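# Seat the feed hopper on the grinder inlet

## Task

Place the feed hopper onto the grinder's inlet so that it is fitted there, then release it from the gripper.

## Robot and tools

Robot: two 6-joint arms, left_arm and right_arm, each ending in a parallel two-finger gripper with a wrist camera. Their bases sit on the table: left_arm at (-0.043, +0.374, 0) m, right_arm at (+0.013, -0.247, 0) m, each rotated slightly about z. Joint limits in rad, base to hand: waist -2.880..2.880, shoulder 0.000..3.142, elbow 0.000..3.019, wrist pitch -1.693..1.571, wrist yaw -1.571..1.571, wrist roll -2.094..2.094. Elbows never lock fully straight.

Scene frame: origin on the table top midway between the arms, +z up, +x out across the table, left_arm on the +y side. The names left and right do not refer to image sides. Gripper frame: fingers extend along its +z, and close and open along its y. The reported hand point lies between the finger pads, roughly 1 cm short of the tips; at long reach the printed value can be somewhat wrong.

Command row (used by execute_actions rows and by move target): 14 numbers, each in [-1, 1], always for both arms even when one is idle. Order: left_arm dx, dy, dz, rx, ry, rz, opening, then right_arm dx, dy, dz, rx, ry, rz, opening. The first six of each arm are an offset, expressed in that gripper's own axes, from the gripper pose shown in the most recent result that reported it (before any such result in a scene, and for second and later calls within one reply, from the pose at the start of the action). Scale: 1.0 equals 0.6 m for dx, dy, dz and 180 degrees for rotation; rx, ry, rz form one rotation vector. Every row in an action is counted from that same base pose, not from the preceding row. Opening is absolute, not an offset: +1 fully open (0.094 m), -1 closed. Zero offsets do not mean stay still; they pull the arm back to the base pose.

execute_actions: argument actions, a list holding zero or one item, plus optional pictures (boolean, whether images are returned; default is to include them). Empty list: just report the state. An action item {"rows": [...], "steps": n} has 1 to 15 rows and n up to 15 (default 15); each step lasts 1/30 s, one row per step, and the final row repeats to fill the count. A wait item {"steps": n} with n up to 300 sends nothing and returns when n steps have elapsed since the last result, including the time you spent replying. A rejected call moves nothing.

move: target is one 14-number row as above; speed is the top path speed in m/s, 0.002 to 0.5 (default 0.25), with rotation capped at twice that in rad/s. Each gripper follows a straight path to its target; both finish together, lasting 0.5 to 10 s, cut off at 10 s. Grippers rotate the shorter way. Openings are sent when the move begins. Paths ignore obstacles and the other arm, and real motion can lag, wander or overshoot speed, most near full reach. Its result adds a move: line with the ending (done, off_target, moving, held, fault) and limits that acted (paced: the sent pose was clipped; held: a check blocked some steps, after which the arm may jump fast), plus each gripper's distance to its target.

wait: seconds from 0 to 10; the robot gets nothing new. zoom_image: camera is cam_left_wrist or cam_right_wrist, region [x0, y0, x1, y1] in pixels of that camera's latest 616x616 image, top-left origin, at most 504x504. read_manual: optional section "licences"; returns only legal texts. finished_scene: scene number; ends the scene for good and grades it, so call it only once the hopper is seated and released.

Results: a state line left_arm: ... | right_arm: ... with each gripper position in metres and quat_wxyz in the scene frame; grip_measured, the finger opening on the command scale (joint readout gives metres, each gripper off by up to about 1 mm); a Hand target line showing where the controller is driving each gripper; HELD marks steps where a row was partly or fully withheld; pose unreachable names an arm whose command the clearance check altered; FAULT and MOTOR HOT / OVER-TEMPERATURE lines. Both wrist cameras come with fisheye calibration (K, D, T_world_to_cam) that may be slightly off.

Control behaviour: each step the commanded pose is clamped to within 70 mm and 16 degrees of the measured pose, then damped IK tracks it, favouring position over orientation. Far targets may need several actions; after an action an arm only continues to its last clamped pose, so check the result and send the remainder. Arms tend to finish a centimetre or more low and can drift down with repeated zero offsets: to hold an arm, send the correction to its desired pose in the first call of a reply, zeros afterward, and aim higher if it still sags. The simulation keeps running while you think.

Gripping: fingers go to the commanded value as read by grip_measured. To hold, command about 0.03 below grip_measured (less for a lighter grip); pad force is roughly 50 to 62 N, lower for very thin parts. Holding loads heats motors; at 100 C the arm drops what it holds, so do not linger while carrying.

Avoid: dropping the hopper, slipping, slamming, fast contacts, targets set far beyond a contact (they press harder), arms touching each other, and anything leaving the table, which fails the task. Brief external tugs on the held part or pushes on loose objects can occur.

Each tool is called after "Request:" in YAML: its name, and indented under it one key for each argument.

## Session

Request:
execute_actions:
  actions: []

Scene clock: 0.00 s of 5400.00 s.
left_arm: end_effector_position=(+0.0535, +0.8189, +0.1688) grip_measured=+1.000 end_effector_quat_wxyz=(-0.309, -0.039, +0.813, +0.492) | right_arm: end_effector_position=(+0.5640, -0.8049, +0.3164) grip_measured=+1.000 end_effector_quat_wxyz=(+0.226, +0.738, +0.571, +0.281)
Joint positions: left_arm=[ 0.831  1.369  0.681 -0.013 -1.045  1.453  0.094] | right_arm=[-1.036  2.222  2.535 -1.362 -0.548  1.068  0.094]
Joint velocities: left_arm=[-0.005  0.005  0.002 -0.002  0.051  0.066  0.   ] | right_arm=[-0.015 -0.005  0.002 -0.002 -0.007 -0.037  0.   ]
Motor temperatures (°C, as the motors report them): left_arm=[24 25 23 22 23 22] | right_arm=[24 23 22 24 22 25]
Hand target (left_arm): +0.059, +0.827, +0.182; -0.301, -0.048, +0.808, +0.504
Hand target (right_arm): +0.566, -0.808, +0.323; +0.235, +0.734, +0.572, +0.281

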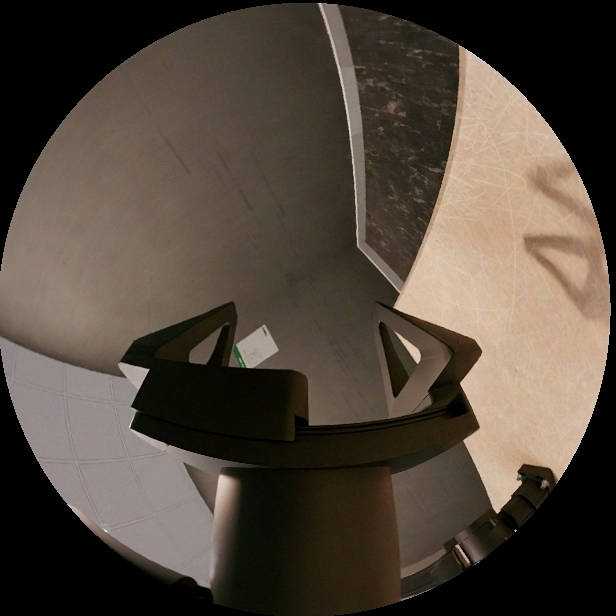

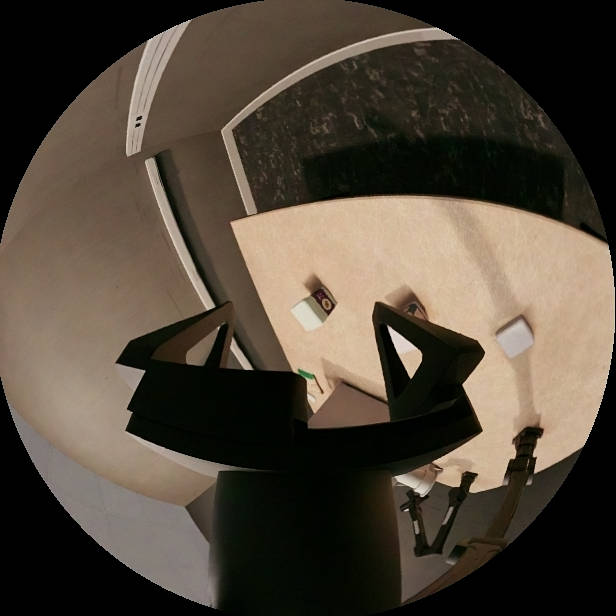

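Request:
move:
  target: [0,0,0,0,0,0,1, 1.0,-0.37,-0.41,-0.017,-0.007,-0.579,1]
  speed: 0.3

Scene clock: 6.17 s of 5400.00 s.
left_arm: end_effector_position=(+0.0535, +0.8189, +0.1688) grip_measured=+1.000 end_effector_quat_wxyz=(-0.309, -0.039, +0.813, +0.492) | right_arm: end_effector_position=(+0.3513, -0.1676, +0.4152) grip_measured=+1.000 end_effector_quat_wxyz=(+0.370, -0.008, +0.929, -0.002)
Joint positions: left_arm=[ 0.831  1.369  0.681 -0.013 -1.045  1.453  0.094] | right_arm=[ 0.217  0.861  1.218 -1.201  0.234  0.242  0.094]
Joint velocities: left_arm=[ 0.005 -0.005  0.002  0.007 -0.037  0.022  0.   ] | right_arm=[-0.005 -0.005 -0.002 -0.007  0.051 -0.095  0.   ]
Motor temperatures (°C, as the motors report them): left_arm=[24 25 25 22 23 22] | right_arm=[24 25 25 24 22 25]
Hand target (left_arm): +0.054, +0.819, +0.169; -0.309, -0.039, +0.813, +0.492
Hand target (right_arm): +0.351, -0.167, +0.429; +0.375, -0.002, +0.927, +0.002
Off the commanded pose (left_arm): 0.000 m, 0 deg.
Off the commanded pose (right_arm): 0.032 m, 2 deg.
move: off_target (right_arm)
camera_calibration (this result's frames):
cam_right_wrist: T_world_to_cam=[[0.00804972, -0.999952, 0.00560088, -0.172712], [-0.992244, -0.0086822, -0.123998, 0.403575], [0.124041, -0.00455929, -0.992267, 0.491731], [0, 0, 0, 1]] pos_world=[0.34084, -0.166957, 0.538938]

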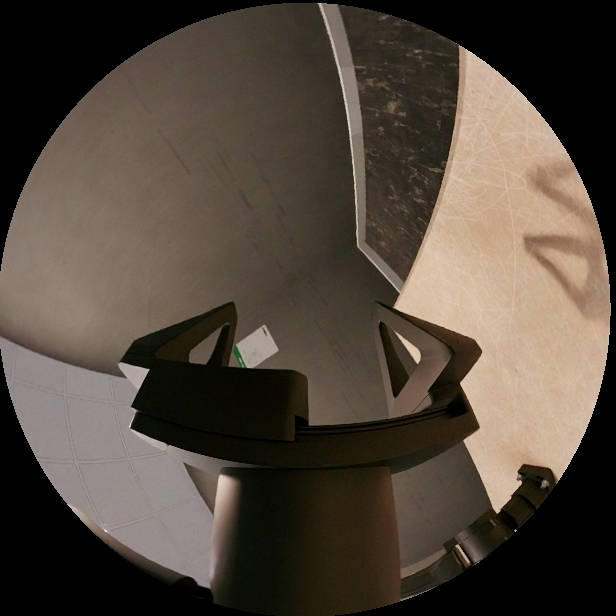

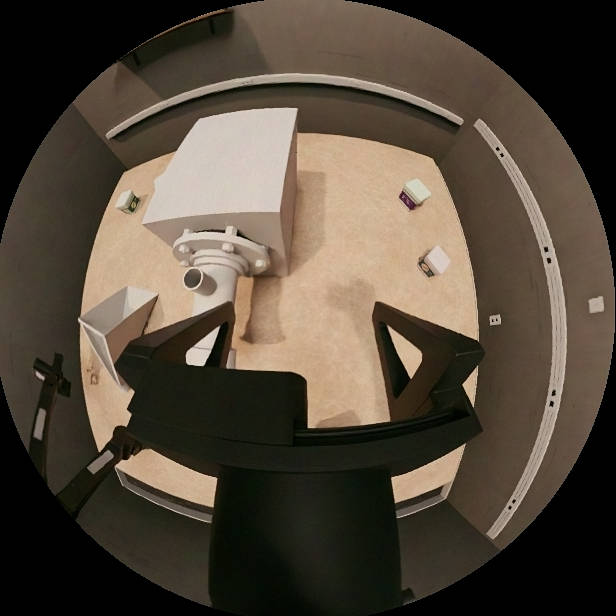

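Request:
zoom_image:
  camera: "cam_right_wrist"
  region: [60, 200, 320, 420]

Region (60, 200, 320, 420) of cam_right_wrist's 616x616 image, scaled by 1.938, with more detail than that image has; it fills the top 426 rows of this view, and the rest is white.

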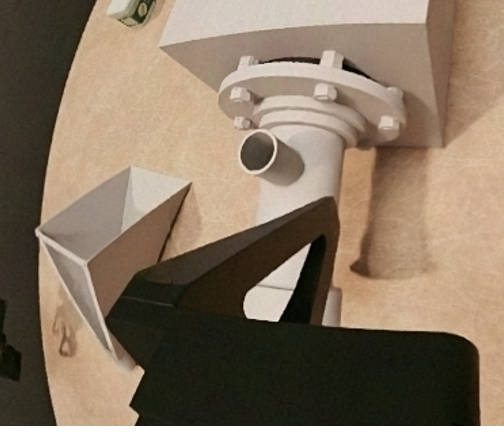

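Request:
move:
  target: [0.164,0.069,-0.975,0.342,-0.434,-0.111,1, -0.016,0,-0.016,0,0,0,1]
  speed: 0.3

Scene clock: 11.80 s of 5400.00 s.
left_arm: end_effector_position=(+0.2897, +0.3494, +0.3936) grip_measured=+1.000 end_effector_quat_wxyz=(+0.343, +0.016, +0.939, +0.026) | right_arm: end_effector_position=(+0.3503, -0.1680, +0.4125) grip_measured=+1.000 end_effector_quat_wxyz=(+0.364, -0.008, +0.932, -0.004)
Joint positions: left_arm=[-0.335  0.829  1.166 -1.216 -0.128 -0.059  0.094] | right_arm=[ 0.217  0.864  1.218 -1.211  0.234  0.242  0.094]
Joint velocities: left_arm=[-0.005  0.005 -0.012  0.007 -0.007 -0.066  0.   ] | right_arm=[ 0.005 -0.024 -0.007  0.012 -0.022  0.081  0.   ]
Motor temperatures (°C, as the motors report them): left_arm=[24 26 27 22 23 22] | right_arm=[24 24 27 24 22 25]
Hand target (left_arm): +0.298, +0.345, +0.428; +0.379, +0.010, +0.925, +0.018
Hand target (right_arm): +0.351, -0.167, +0.429; +0.370, -0.008, +0.929, -0.002
Off the commanded pose (left_arm): 0.046 m, 6 deg.
Off the commanded pose (right_arm): 0.016 m, 1 deg.
move: off_target (left_arm, right_arm)
camera_calibration (this result's frames):
cam_left_wrist: T_world_to_cam=[[-0.00585673, -0.99901, -0.0440937, 0.366325], [-0.997407, 0.00899894, -0.0714046, 0.316701], [0.0717307, 0.0435612, -0.996472, 0.483605], [0, 0, 0, 1]] pos_world=[0.283336, 0.342046, 0.520666]
cam_right_wrist: T_world_to_cam=[[0.00787093, -0.99992, 0.009914, -0.174765], [-0.993765, -0.00892438, -0.111137, 0.397424], [0.111216, -0.00897744, -0.993756, 0.493559], [0, 0, 0, 1]] pos_world=[0.34143, -0.166774, 0.536378]

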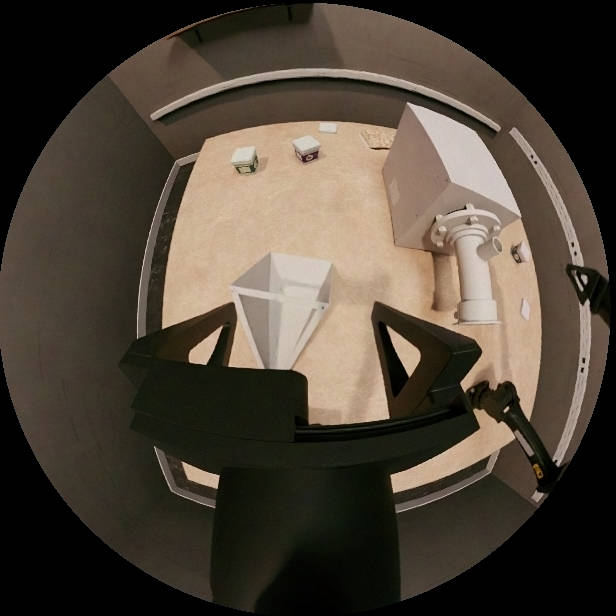

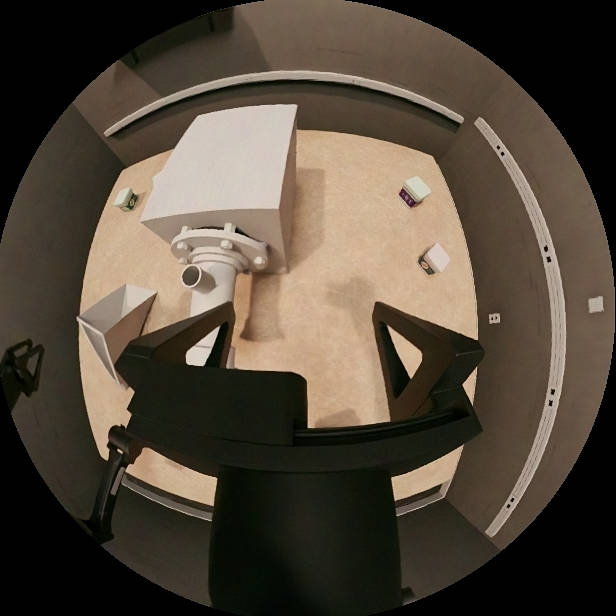

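Request:
zoom_image:
  camera: "cam_left_wrist"
  region: [210, 230, 370, 390]

Request:
zoom_image:
  camera: "cam_left_wrist"
  region: [410, 190, 550, 340]

Region (210, 230, 370, 390) of cam_left_wrist's 616x616 image, scaled by 3.150, with more detail than that image has.

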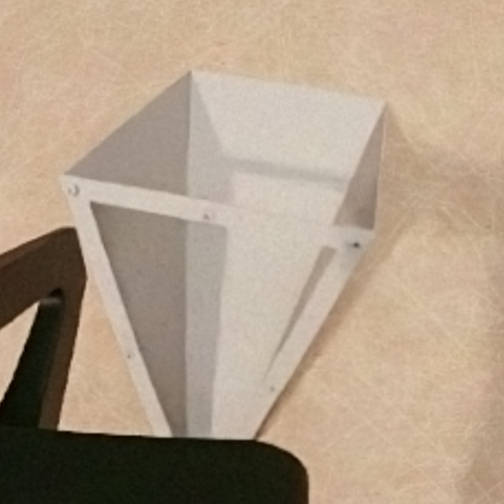

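Region (410, 190, 550, 340) of cam_left_wrist's 616x616 image, scaled by 3.360, with more detail than that image has; it fills the left 470 columns of this view, and the rest is white.

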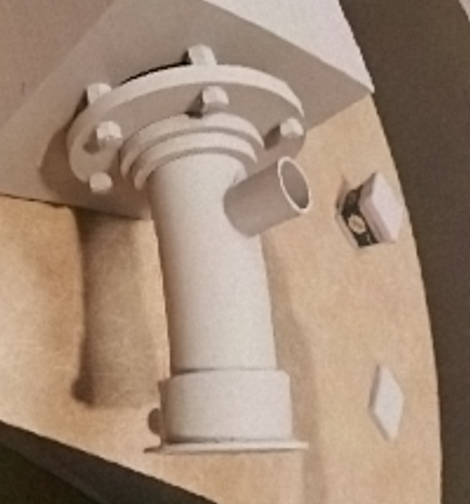

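Request:
move:
  target: [0.16,0,-0.2,0,-0.11,0,1, -0.02,0,-0.02,0,0,0,1]

Request:
zoom_image:
  camera: "cam_left_wrist"
  region: [200, 180, 400, 380]

Scene clock: 43.10 s of 5400.00 s.
left_arm: end_effector_position=(+0.1394, +0.3485, +0.4211) grip_measured=+1.000 end_effector_quat_wxyz=(+0.505, +0.025, +0.862, +0.034) | right_arm: end_effector_position=(+0.3492, -0.1684, +0.4073) grip_measured=+1.000 end_effector_quat_wxyz=(+0.352, -0.010, +0.936, -0.008)
Joint positions: left_arm=[-0.965  0.329  0.989 -1.338 -0.683 -0.374  0.094] | right_arm=[ 0.217  0.872  1.218 -1.229  0.234  0.242  0.094]
Joint velocities: left_arm=[-0.024  0.005 -0.007  0.002 -0.037 -0.051  0.   ] | right_arm=[-0.005 -0.024 -0.012  0.012 -0.022  0.007  0.   ]
Motor temperatures (°C, as the motors report them): left_arm=[24 25 34 22 23 22] | right_arm=[24 24 34 24 22 25]
Hand target (left_arm): +0.140, +0.346, +0.422; +0.502, +0.025, +0.864, +0.032
Hand target (right_arm): +0.350, -0.168, +0.429; +0.364, -0.008, +0.931, -0.004
Off the commanded pose (left_arm): 0.003 m, 2 deg.
Off the commanded pose (right_arm): 0.022 m, 1 deg.
After step 90, 26.70 s passed at rest.
move: off_target (right_arm)
camera_calibration (this result's frames):
cam_left_wrist: T_world_to_cam=[[-0.0084675, -0.99772, -0.0669501, 0.375379], [-0.90786, 0.0357371, -0.417749, 0.29281], [0.419189, 0.057244, -0.906093, 0.430539], [0, 0, 0, 1]] pos_world=[0.0885313, 0.339413, 0.537561]
cam_right_wrist: T_world_to_cam=[[0.00821144, -0.999797, 0.0184231, -0.17867], [-0.996148, -0.00978725, -0.0871437, 0.386652], [0.0873063, -0.0176366, -0.996025, 0.496291], [0, 0, 0, 1]] pos_world=[0.343301, -0.166096, 0.531304]

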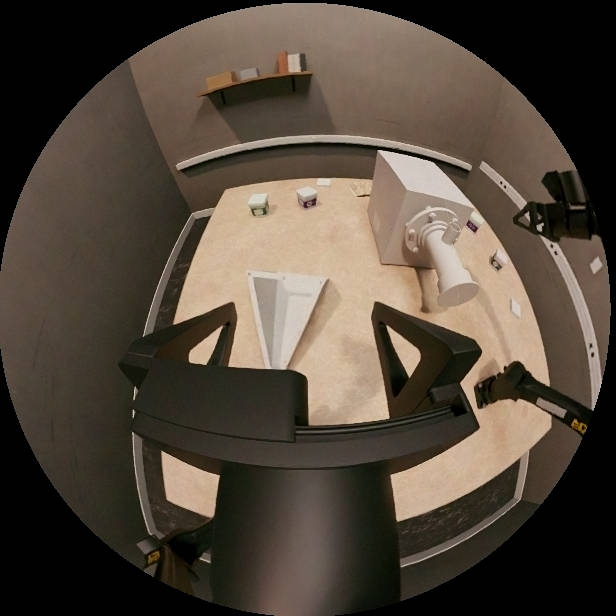

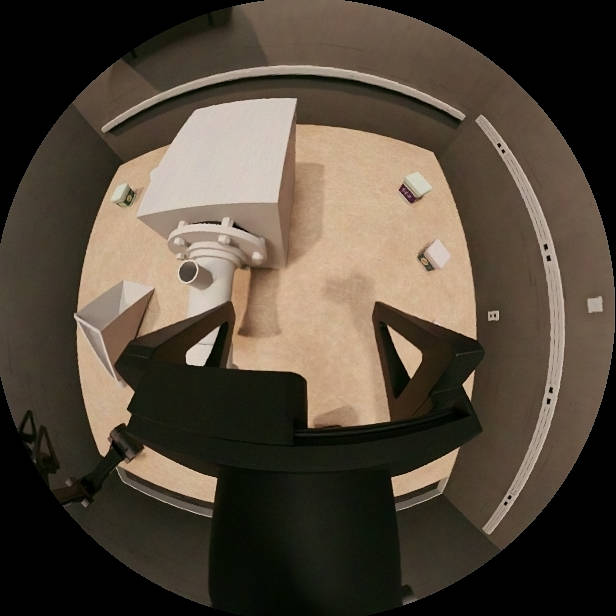

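Region (200, 180, 400, 380) of cam_left_wrist's 616x616 image, scaled by 2.520, with more detail than that image has.

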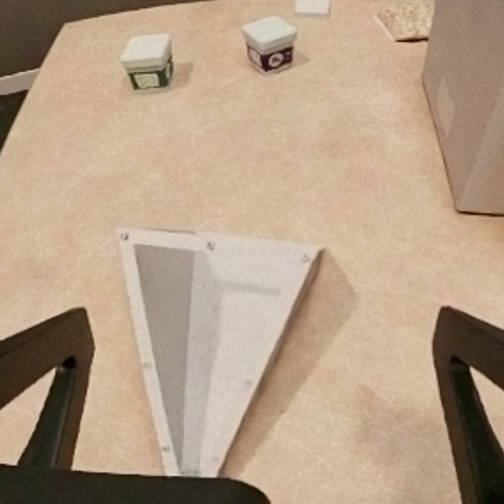

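Request:
move:
  target: [0,0,0,0,0.05,0.42,1, -0.03,0,-0.03,0,0,0,1]
  speed: 0.4

Scene clock: 46.70 s of 5400.00 s.
left_arm: end_effector_position=(+0.1405, +0.3475, +0.3965) grip_measured=+1.000 end_effector_quat_wxyz=(+0.295, +0.550, +0.702, +0.341) | right_arm: end_effector_position=(+0.3487, -0.1685, +0.4117) grip_measured=+1.000 end_effector_quat_wxyz=(+0.342, -0.011, +0.940, -0.012)
Joint positions: left_arm=[-1.036  0.438  1.009 -1.533 -0.764  0.74   0.094] | right_arm=[ 0.217  0.889  1.248 -1.266  0.234  0.242  0.094]
Joint velocities: left_arm=[ 0.005 -0.015  0.012 -0.012 -0.037 -0.007  0.   ] | right_arm=[ 0.015  0.005 -0.002  0.007 -0.022 -0.037  0.   ]
Motor temperatures (°C, as the motors report them): left_arm=[24 25 34 22 24 22] | right_arm=[24 24 35 24 22 25]
Hand target (left_arm): +0.139, +0.349, +0.421; +0.314, +0.545, +0.699, +0.339
Hand target (right_arm): +0.350, -0.168, +0.432; +0.353, -0.010, +0.936, -0.008
Off the commanded pose (left_arm): 0.025 m, 2 deg.
Off the commanded pose (right_arm): 0.021 m, 1 deg.
move: off_target (left_arm, right_arm)
camera_calibration (this result's frames):
cam_left_wrist: T_world_to_cam=[[-0.574117, -0.177414, -0.799321, 0.457504], [-0.646916, 0.696699, 0.310016, -0.27128], [0.501885, 0.695079, -0.514759, 0.0193488], [0, 0, 0, 1]] pos_world=[0.0774542, 0.256719, 0.459753]
cam_right_wrist: T_world_to_cam=[[0.00869918, -0.99962, 0.0261599, -0.182249], [-0.997815, -0.010391, -0.0652494, 0.37802], [0.0654964, -0.0255352, -0.997526, 0.50765], [0, 0, 0, 1]] pos_world=[0.34553, -0.165289, 0.535828]

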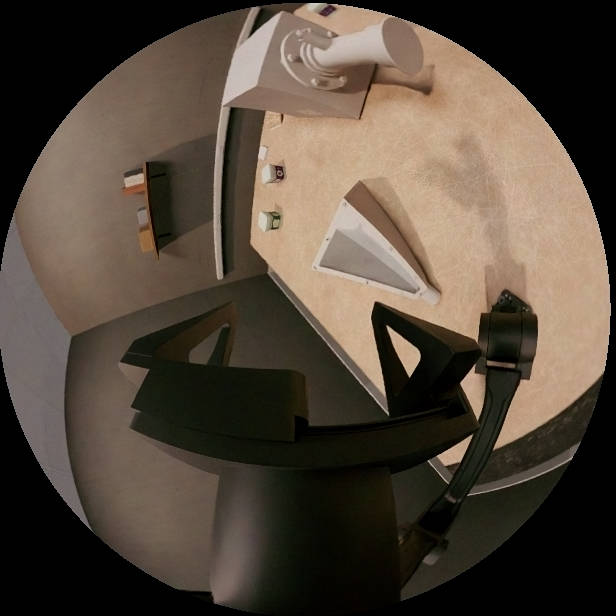

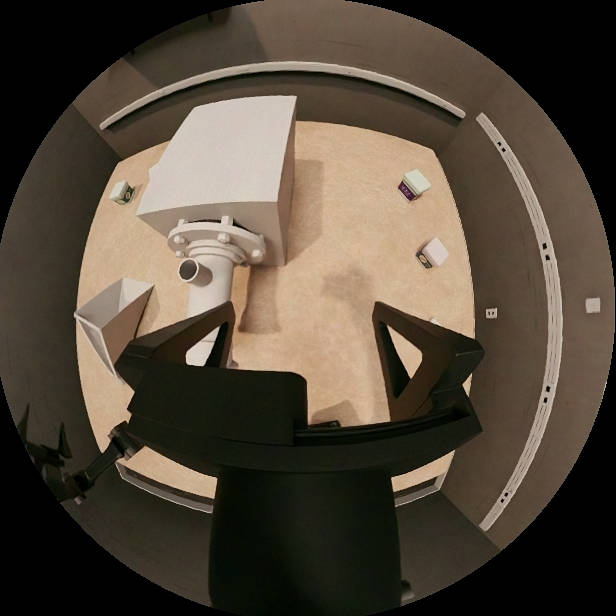

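Request:
zoom_image:
  camera: "cam_left_wrist"
  region: [300, 170, 460, 320]

Region (300, 170, 460, 320) of cam_left_wrist's 616x616 image, scaled by 3.150, with more detail than that image has; it fills the top 472 rows of this view, and the rest is white.

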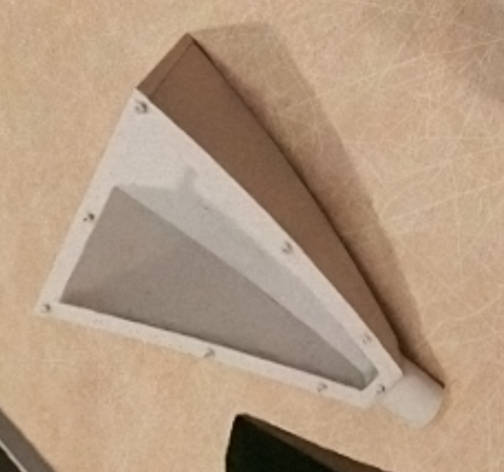

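Request:
move:
  target: [0.155,-0.27,0.258,0.158,0.039,-0.383,1, -0.02,0,-0.02,0,0,0,1]

Scene clock: 58.03 s of 5400.00 s.
left_arm: end_effector_position=(+0.1472, +0.4253, +0.1659) grip_measured=+1.000 end_effector_quat_wxyz=(+0.253, +0.098, +0.961, -0.050) | right_arm: end_effector_position=(+0.3476, -0.1689, +0.4066) grip_measured=+1.000 end_effector_quat_wxyz=(+0.331, -0.013, +0.944, -0.015)
Joint positions: left_arm=[ 0.42   0.514  0.537 -1.255  0.405  0.748  0.094] | right_arm=[ 0.217  0.897  1.248 -1.283  0.234  0.242  0.094]
Joint velocities: left_arm=[ 0.005 -0.005 -0.007  0.007 -0.022 -0.066  0.   ] | right_arm=[ 0.005 -0.015 -0.027  0.002  0.022 -0.066  0.   ]
Motor temperatures (°C, as the motors report them): left_arm=[24 25 34 22 24 22] | right_arm=[24 24 36 24 22 25]
Hand target (left_arm): +0.150, +0.429, +0.168; +0.261, +0.088, +0.960, -0.046
Hand target (right_arm): +0.349, -0.168, +0.428; +0.342, -0.011, +0.939, -0.011
Off the commanded pose (left_arm): 0.012 m, 3 deg.
Off the commanded pose (right_arm): 0.022 m, 1 deg.
After step 90, 5.33 s passed at rest.
move: off_target (left_arm, right_arm)
camera_calibration (this result's frames):
cam_left_wrist: T_world_to_cam=[[-0.203524, -0.977199, 0.0604999, 0.433759], [-0.971857, 0.209126, 0.108446, 0.0389415], [-0.118625, -0.0367258, -0.99226, 0.325097], [0, 0, 0, 1]] pos_world=[0.164691, 0.427665, 0.292115]
cam_right_wrist: T_world_to_cam=[[0.00942979, -0.999355, 0.0346413, -0.18615], [-0.999094, -0.0108541, -0.0411613, 0.367188], [0.0415108, -0.0342217, -0.998552, 0.509887], [0, 0, 0, 1]] pos_world=[0.347444, -0.164595, 0.530711]

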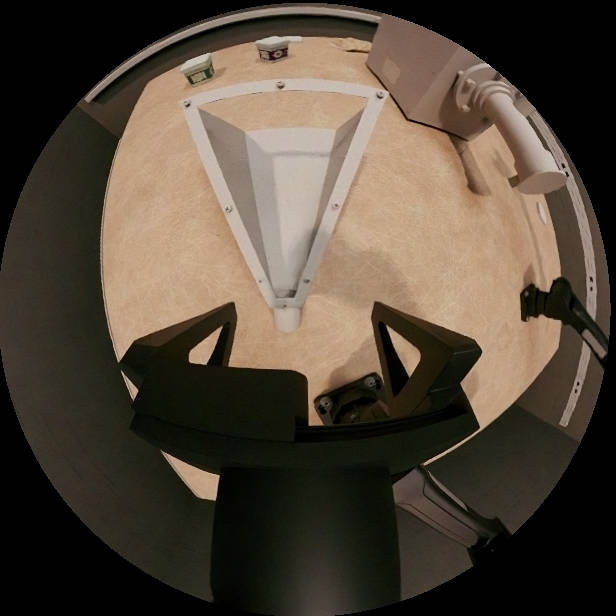

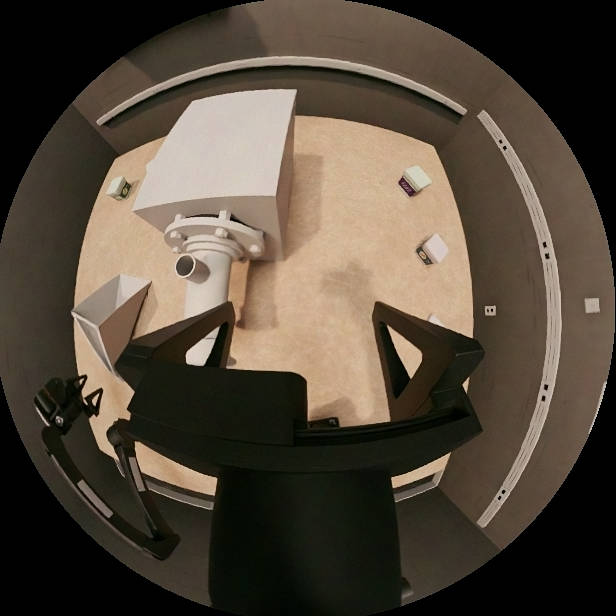

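Request:
zoom_image:
  camera: "cam_left_wrist"
  region: [220, 190, 380, 350]

Region (220, 190, 380, 350) of cam_left_wrist's 616x616 image, scaled by 3.150, with more detail than that image has.

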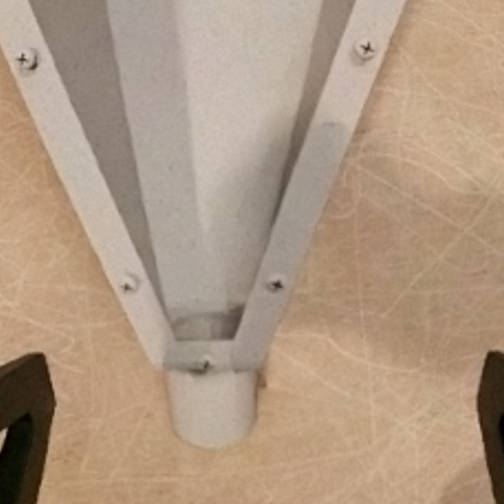

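Request:
move:
  target: [0.031,0.03,0.13,-0.017,0,0,1, -0.02,0,-0.02,0,0,0,1]
  speed: 0.1

Scene clock: 62.23 s of 5400.00 s.
left_arm: end_effector_position=(+0.1677, +0.4350, +0.0868) grip_measured=+1.000 end_effector_quat_wxyz=(+0.249, +0.092, +0.964, -0.026) | right_arm: end_effector_position=(+0.3470, -0.1691, +0.4010) grip_measured=+1.000 end_effector_quat_wxyz=(+0.318, -0.015, +0.948, -0.020)
Joint positions: left_arm=[ 0.348  0.621  0.355 -0.916  0.334  0.667  0.094] | right_arm=[ 0.217  0.907  1.248 -1.301  0.234  0.242  0.094]
Joint velocities: left_arm=[-0.005  0.005 -0.002  0.007 -0.007  0.007  0.   ] | right_arm=[-0.005 -0.015  0.012 -0.017 -0.007 -0.007  0.   ]
Motor temperatures (°C, as the motors report them): left_arm=[24 25 33 22 24 22] | right_arm=[24 24 36 24 22 25]
Hand target (left_arm): +0.172, +0.435, +0.089; +0.255, +0.091, +0.962, -0.023
Hand target (right_arm): +0.349, -0.168, +0.423; +0.331, -0.013, +0.943, -0.015
Off the commanded pose (left_arm): 0.005 m, 1 deg.
Off the commanded pose (right_arm): 0.023 m, 2 deg.
move: off_target (right_arm)
camera_calibration (this result's frames):
cam_left_wrist: T_world_to_cam=[[-0.180488, -0.983392, 0.019071, 0.454628], [-0.975886, 0.181463, 0.121319, 0.0769879], [-0.122765, 0.00328554, -0.99243, 0.232682], [0, 0, 0, 1]] pos_world=[0.185751, 0.432342, 0.21291]
cam_right_wrist: T_world_to_cam=[[0.0104262, -0.998994, 0.0436041, -0.190051], [-0.999816, -0.0111159, -0.0156062, 0.356304], [0.0160752, -0.0434334, -0.998927, 0.511749], [0, 0, 0, 1]] pos_world=[0.349994, -0.163672, 0.525048]

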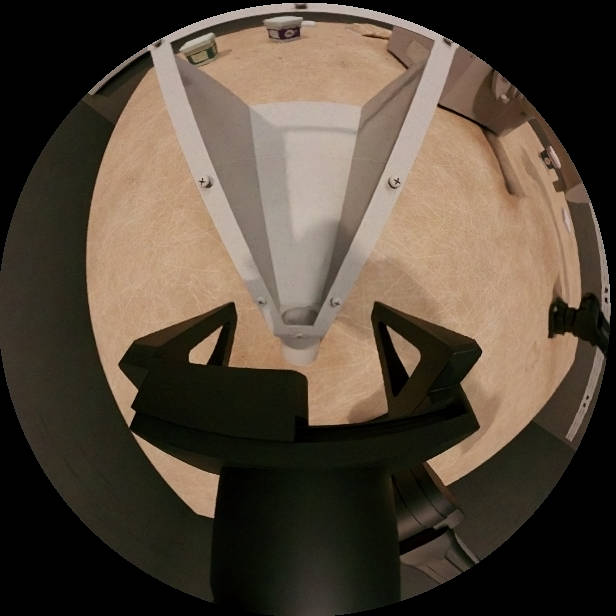

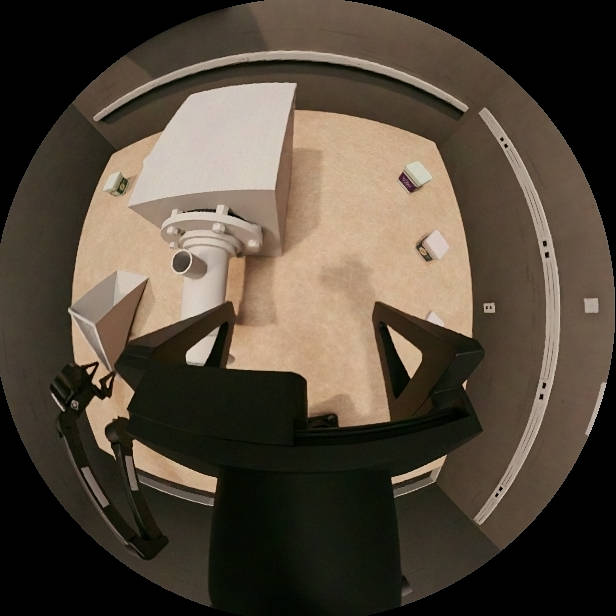

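Request:
move:
  target: [-0.015,0.007,0.068,0,-0.004,0,1, -0.03,0,-0.03,0,-0.02,0,1]
  speed: 0.05

Scene clock: 64.23 s of 5400.00 s.
left_arm: end_effector_position=(+0.1917, +0.4352, +0.0559) grip_measured=+1.000 end_effector_quat_wxyz=(+0.251, +0.093, +0.963, -0.027) | right_arm: end_effector_position=(+0.3476, -0.1719, +0.4016) grip_measured=+1.000 end_effector_quat_wxyz=(+0.320, -0.012, +0.947, -0.027)
Joint positions: left_arm=[ 0.28   0.779  0.314 -0.696  0.312  0.603  0.094] | right_arm=[ 0.217  0.907  1.248 -1.301  0.251  0.242  0.094]
Joint velocities: left_arm=[-0.005 -0.005 -0.007  0.012 -0.051 -0.022  0.   ] | right_arm=[-0.015 -0.005 -0.007 -0.017  0.007 -0.051  0.   ]
Motor temperatures (°C, as the motors report them): left_arm=[24 25 33 22 24 22] | right_arm=[24 24 36 24 22 25]
Hand target (left_arm): +0.195, +0.434, +0.056; +0.255, +0.092, +0.962, -0.026
Hand target (right_arm): +0.350, -0.168, +0.426; +0.348, -0.016, +0.937, -0.019
Off the commanded pose (left_arm): 0.004 m, 1 deg.
Off the commanded pose (right_arm): 0.025 m, 3 deg.
move: off_target (right_arm)
camera_calibration (this result's frames):
cam_left_wrist: T_world_to_cam=[[-0.183651, -0.98278, 0.0204038, 0.46003], [-0.97562, 0.184772, 0.118432, 0.102817], [-0.120162, 0.00184368, -0.992753, 0.20505], [0, 0, 0, 1]] pos_world=[0.209434, 0.432733, 0.182001]
cam_right_wrist: T_world_to_cam=[[0.00056559, -0.998401, 0.0565337, -0.194511], [-0.999794, -0.00171029, -0.0202017, 0.360317], [0.0202661, -0.0565106, -0.998196, 0.508188], [0, 0, 0, 1]] pos_world=[0.350054, -0.164865, 0.525547]

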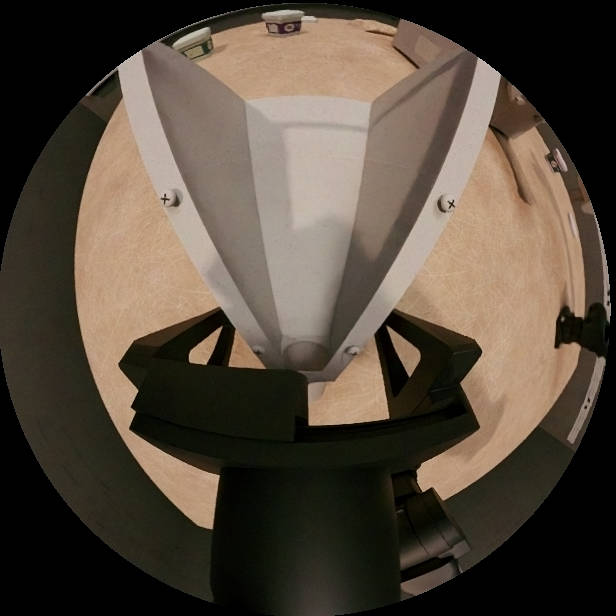

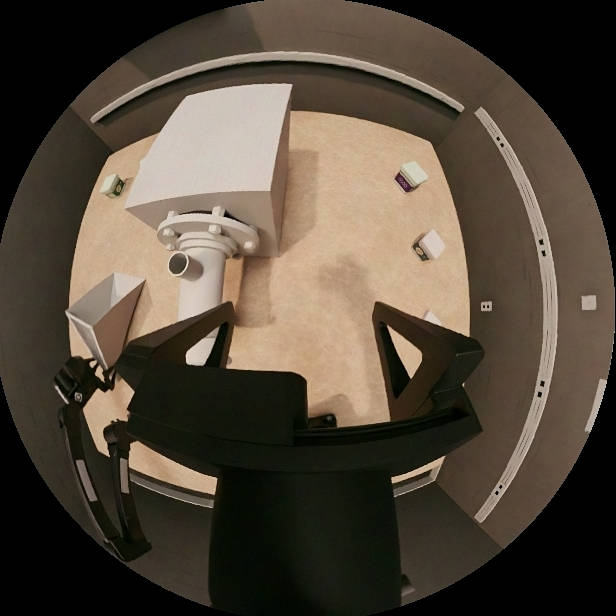

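Request:
execute_actions:
  actions:
    - {"rows":[[0,0,0,0,0,0,0.8,0,0,0,0,0,0,1],[0,0,0,0,0,0,0.75,0,0,0,0,0,0,1],[0,0,0,0,0,0,0.7,0,0,0,0,0,0,1],[0,0,0,0,0,0,0.65,0,0,0,0,0,0,1],[0,0,0,0,0,0,0.6,0,0,0,0,0,0,1],[0,0,0,0,0,0,0.55,0,0,0,0,0,0,1],[0,0,0,0,0,0,0.5,0,0,0,0,0,0,1]],"steps":15}

Scene clock: 65.50 s of 5400.00 s.
left_arm: end_effector_position=(+0.1917, +0.4349, +0.0558) grip_measured=+0.523 end_effector_quat_wxyz=(+0.251, +0.092, +0.963, -0.028) | right_arm: end_effector_position=(+0.3476, -0.1719, +0.4016) grip_measured=+1.000 end_effector_quat_wxyz=(+0.320, -0.012, +0.947, -0.027)
Joint positions: left_arm=[ 0.28   0.779  0.314 -0.696  0.314  0.601  0.072] | right_arm=[ 0.217  0.907  1.248 -1.301  0.251  0.242  0.094]
Joint velocities: left_arm=[-0.005 -0.015 -0.012  0.012 -0.007  0.007  0.   ] | right_arm=[-0.005 -0.005  0.002  0.002 -0.007  0.007  0.   ]
Motor temperatures (°C, as the motors report them): left_arm=[24 25 33 22 24 22] | right_arm=[24 24 36 24 22 25]
Hand target (left_arm): +0.192, +0.435, +0.056; +0.251, +0.093, +0.963, -0.027
Hand target (right_arm): +0.348, -0.172, +0.402; +0.320, -0.012, +0.947, -0.027
Off the commanded pose (left_arm): 0.000 m, 0 deg.
Off the commanded pose (right_arm): 0.000 m, 0 deg.
Steps of this call (steps 1 to 23: nothing new was sent; steps 24 to 38: all 15 steps of this action). Readings (end_effector_position):
24: left_arm (+0.1918, +0.4352, +0.0559) | right_arm (+0.3476, -0.1719, +0.4016)
25: left_arm (+0.1918, +0.4352, +0.0559) | right_arm (+0.3476, -0.1719, +0.4016)
27: left_arm (+0.1918, +0.4352, +0.0559) | right_arm (+0.3476, -0.1719, +0.4016)
31: left_arm (+0.1917, +0.4349, +0.0558) | right_arm (+0.3476, -0.1719, +0.4016)
38: the state above
camera_calibration (this result's frames):
cam_left_wrist: T_world_to_cam=[[-0.182447, -0.982949, 0.0229033, 0.459423], [-0.975915, 0.183877, 0.117385, 0.103433], [-0.119595, -0.000935006, -0.992822, 0.206123], [0, 0, 0, 1]] pos_world=[0.209414, 0.432763, 0.181979]
cam_right_wrist: T_world_to_cam=[[0.00056559, -0.998401, 0.0565337, -0.194511], [-0.999794, -0.00171029, -0.0202017, 0.360317], [0.0202661, -0.0565106, -0.998196, 0.508188], [0, 0, 0, 1]] pos_world=[0.350054, -0.164865, 0.525547]

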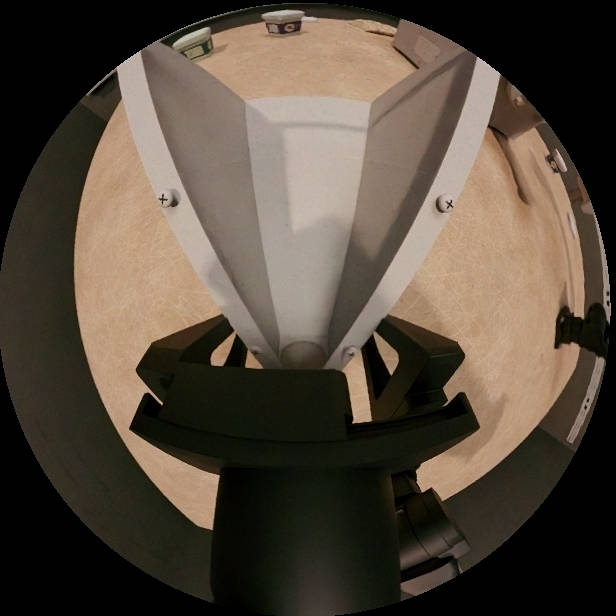

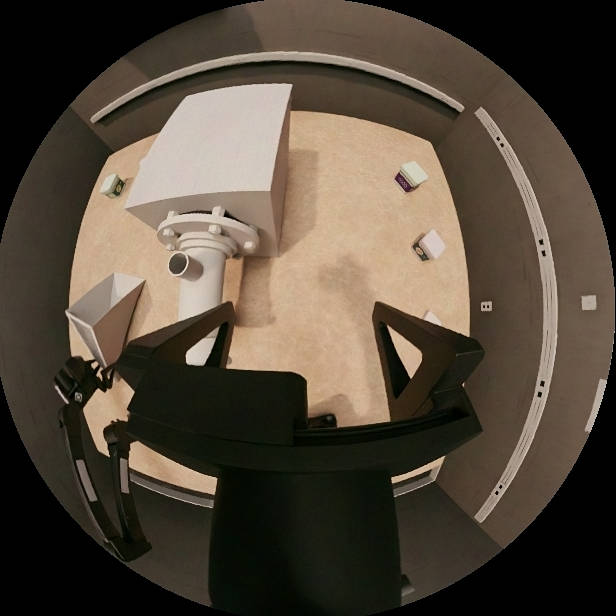

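Request:
move:
  target: [-0.077,0,-0.072,0,-0.1,0,0.485, -0.03,0,-0.03,0,0,0,1]
  speed: 0.05

Scene clock: 69.43 s of 5400.00 s.
left_arm: end_effector_position=(+0.1953, +0.4246, +0.0892) grip_measured=+0.499 end_effector_quat_wxyz=(+0.361, +0.089, +0.927, -0.053) | right_arm: end_effector_position=(+0.3484, -0.1716, +0.4068) grip_measured=+1.000 end_effector_quat_wxyz=(+0.311, -0.014, +0.950, -0.031)
Joint positions: left_arm=[ 0.367  0.587  0.27  -0.683  0.511  0.601  0.07 ] | right_arm=[ 0.217  0.927  1.282 -1.336  0.251  0.242  0.094]
Joint velocities: left_arm=[-0.005 -0.005 -0.007  0.012 -0.037 -0.007  0.001] | right_arm=[ 0.005 -0.015 -0.022 -0.012 -0.037  0.037  0.   ]
Motor temperatures (°C, as the motors report them): left_arm=[24 25 33 22 24 22] | right_arm=[24 24 36 24 22 25]
Hand target (left_arm): +0.209, +0.431, +0.116; +0.399, +0.087, +0.912, -0.042
Hand target (right_arm): +0.350, -0.170, +0.427; +0.321, -0.012, +0.947, -0.027
Off the commanded pose (left_arm): 0.032 m, 5 deg.
Off the commanded pose (right_arm): 0.020 m, 1 deg.
move: off_target (left_arm, right_arm)
camera_calibration (this result's frames):
cam_left_wrist: T_world_to_cam=[[-0.19679, -0.979169, 0.0500132, 0.448019], [-0.974804, 0.189938, -0.116964, 0.122984], [0.105028, -0.0717703, -0.991876, 0.225795], [0, 0, 0, 1]] pos_world=[0.184335, 0.431532, 0.215939]
cam_right_wrist: T_world_to_cam=[[0.0018197, -0.997946, 0.0640295, -0.197932], [-0.999998, -0.00178408, 0.000613479, 0.352794], [-0.000497985, -0.0640305, -0.997948, 0.519241], [0, 0, 0, 1]] pos_world=[0.353412, -0.163649, 0.530632]

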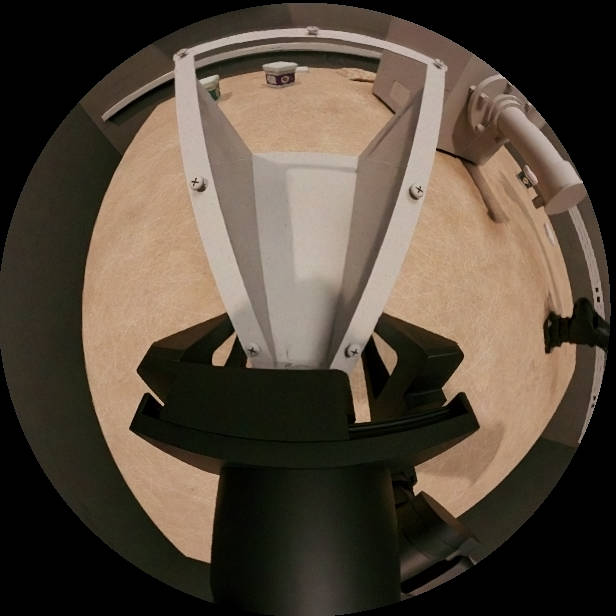

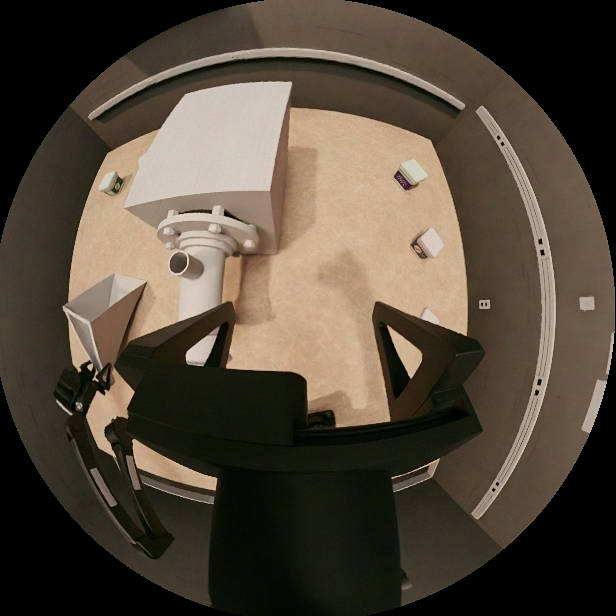

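Request:
move:
  target: [0.04,0.012,0.03,0,0.07,0,0.485, -0.03,0,-0.03,0,0,0,1]
  speed: 0.05

Request:
execute_actions:
  actions:
    - {"rows":[[0,0,0,0,0,0,1,0,0,0,0,0,0,1]],"steps":12}
  pictures: false

Request:
move:
  target: [-0.05,0,-0.25,0,0,0,1, 0,0,0,0,0,0,1]
  speed: 0.15

Scene clock: 78.17 s of 5400.00 s.
left_arm: end_effector_position=(+0.1764, +0.4266, +0.0420) grip_measured=+0.487 end_effector_quat_wxyz=(+0.246, +0.089, +0.964, -0.050) | right_arm: end_effector_position=(+0.3498, -0.1711, +0.4120) grip_measured=+1.000 end_effector_quat_wxyz=(+0.300, -0.015, +0.953, -0.034)
Joint positions: left_arm=[ 0.31   0.762  0.272 -0.709  0.356  0.622  0.07 ] | right_arm=[ 0.217  0.95   1.316 -1.371  0.251  0.242  0.094]
Joint velocities: left_arm=[-0.015 -0.015 -0.007  0.002  0.007  0.022  0.001] | right_arm=[-0.015 -0.005 -0.017 -0.012 -0.051  0.037  0.   ]
Motor temperatures (°C, as the motors report them): left_arm=[24 25 33 22 25 22] | right_arm=[24 24 37 24 22 25]
Hand target (left_arm): +0.190, +0.432, +0.060; +0.257, +0.095, +0.961, -0.043
Hand target (right_arm): +0.352, -0.170, +0.431; +0.311, -0.014, +0.950, -0.031
Off the commanded pose (left_arm): 0.024 m, 2 deg.
Off the commanded pose (right_arm): 0.020 m, 1 deg.
After step 90, 3.30 s passed at rest.
move: off_target (left_arm, right_arm)
camera_calibration (this result's frames):
cam_left_wrist: T_world_to_cam=[[-0.186281, -0.980175, 0.0675084, 0.446399], [-0.973394, 0.19345, 0.122808, 0.0868086], [-0.133433, -0.0428355, -0.990132, 0.210763], [0, 0, 0, 1]] pos_world=[0.195777, 0.429784, 0.167886]
cam_right_wrist: T_world_to_cam=[[0.00328081, -0.997417, 0.0717507, -0.20135], [-0.999753, -0.00169538, 0.022146, 0.345281], [-0.0219672, -0.0718057, -0.997177, 0.530289], [0, 0, 0, 1]] pos_world=[0.357505, -0.162167, 0.535593]

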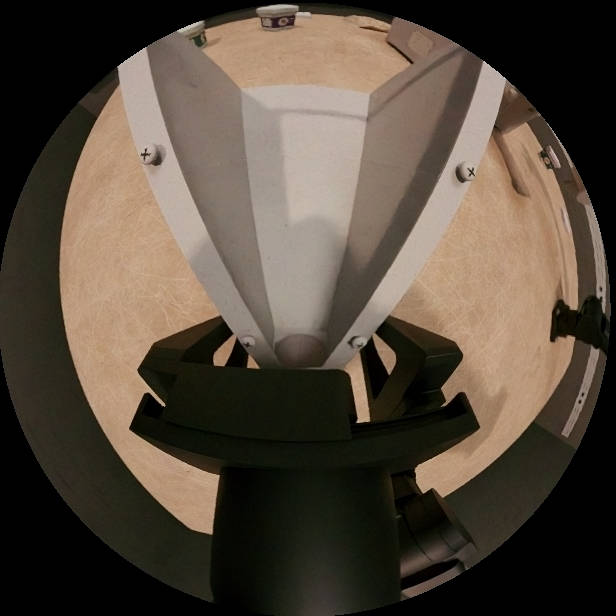

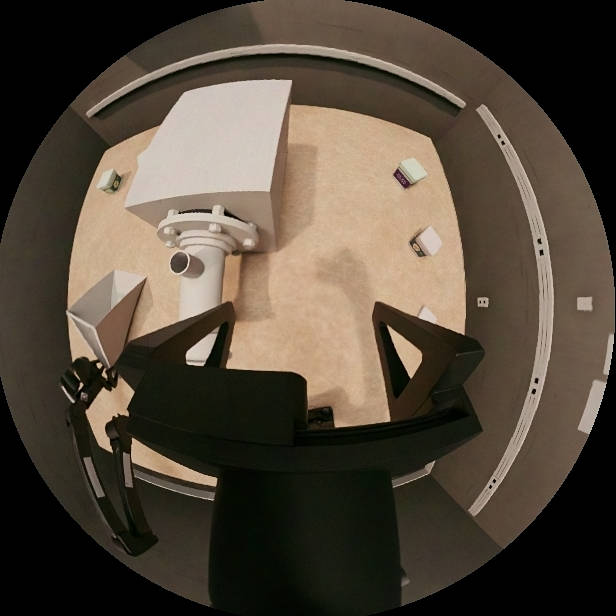

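Scene clock: 78.57 s of 5400.00 s.
left_arm: end_effector_position=(+0.1764, +0.4266, +0.0420) grip_measured=+1.000 end_effector_quat_wxyz=(+0.246, +0.089, +0.964, -0.050) | right_arm: end_effector_position=(+0.3498, -0.1711, +0.4120) grip_measured=+1.000 end_effector_quat_wxyz=(+0.300, -0.015, +0.953, -0.034)
Joint positions: left_arm=[ 0.31   0.762  0.272 -0.709  0.356  0.622  0.094] | right_arm=[ 0.217  0.95   1.316 -1.371  0.251  0.242  0.094]
Joint velocities: left_arm=[ 0.005 -0.005 -0.002  0.002 -0.007 -0.051  0.   ] | right_arm=[-0.015 -0.005  0.002  0.007 -0.022  0.022  0.   ]
Motor temperatures (°C, as the motors report them): left_arm=[24 25 33 22 25 22] | right_arm=[24 24 37 24 22 25]
Hand target (left_arm): +0.176, +0.427, +0.042; +0.246, +0.089, +0.964, -0.050
Hand target (right_arm): +0.350, -0.171, +0.412; +0.300, -0.015, +0.953, -0.034
Off the commanded pose (left_arm): 0.000 m, 0 deg.
Off the commanded pose (right_arm): 0.000 m, 0 deg.
Steps of this call (steps 1 to 12: all 12 steps of this action). Readings (end_effector_position):
1: left_arm (+0.1764, +0.4266, +0.0420) | right_arm (+0.3498, -0.1711, +0.4120)
2: left_arm (+0.1764, +0.4266, +0.0420) | right_arm (+0.3498, -0.1711, +0.4120)
4: left_arm (+0.1764, +0.4266, +0.0420) | right_arm (+0.3498, -0.1711, +0.4120)
8: left_arm (+0.1764, +0.4266, +0.0420) | right_arm (+0.3498, -0.1711, +0.4120)
12: the state above

Scene clock: 80.40 s of 5400.00 s.
left_arm: end_effector_position=(+0.1261, +0.4334, +0.1613) grip_measured=+1.000 end_effector_quat_wxyz=(+0.231, +0.081, +0.967, -0.073) | right_arm: end_effector_position=(+0.3498, -0.1711, +0.4120) grip_measured=+1.000 end_effector_quat_wxyz=(+0.300, -0.015, +0.953, -0.034)
Joint positions: left_arm=[ 0.568  0.542  0.546 -1.362  0.443  0.882  0.094] | right_arm=[ 0.217  0.95   1.316 -1.371  0.251  0.242  0.094]
Joint velocities: left_arm=[ 0.005  0.005 -0.012 -0.012  0.007 -0.037  0.   ] | right_arm=[ 0.024 -0.005  0.017  0.002 -0.051  0.051  0.   ]
Motor temperatures (°C, as the motors report them): left_arm=[24 25 34 22 25 22] | right_arm=[24 24 37 24 22 25]
Hand target (left_arm): +0.132, +0.442, +0.187; +0.249, +0.088, +0.963, -0.052
Hand target (right_arm): +0.350, -0.171, +0.412; +0.300, -0.015, +0.953, -0.034
Off the commanded pose (left_arm): 0.029 m, 3 deg.
Off the commanded pose (right_arm): 0.000 m, 0 deg.
move: off_target (left_arm)
camera_calibration (this result's frames):
cam_left_wrist: T_world_to_cam=[[-0.179263, -0.97672, 0.117822, 0.425126], [-0.969116, 0.195932, 0.149752, 0.0159858], [-0.169351, -0.0873382, -0.981678, 0.34494], [0, 0, 0, 1]] pos_world=[0.150118, 0.442224, 0.286137]
cam_right_wrist: T_world_to_cam=[[0.00328081, -0.997417, 0.0717507, -0.20135], [-0.999753, -0.00169538, 0.022146, 0.345281], [-0.0219672, -0.0718057, -0.997177, 0.530289], [0, 0, 0, 1]] pos_world=[0.357505, -0.162167, 0.535593]

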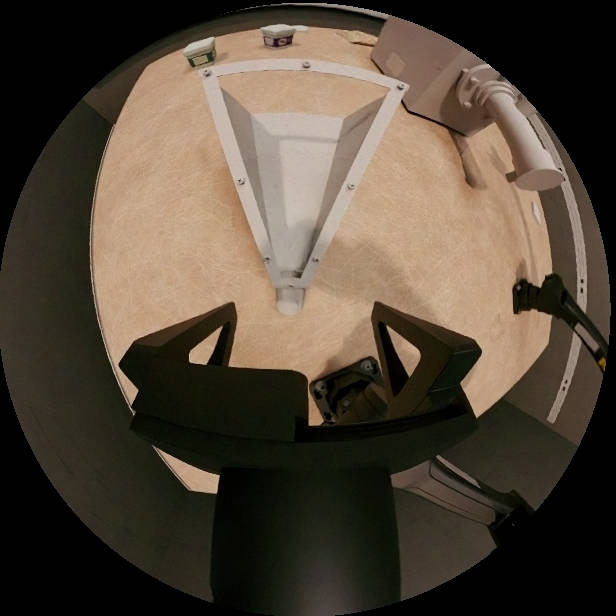

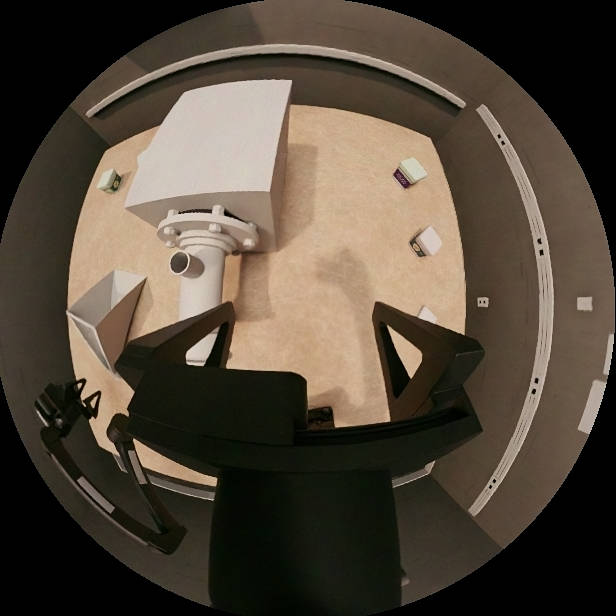

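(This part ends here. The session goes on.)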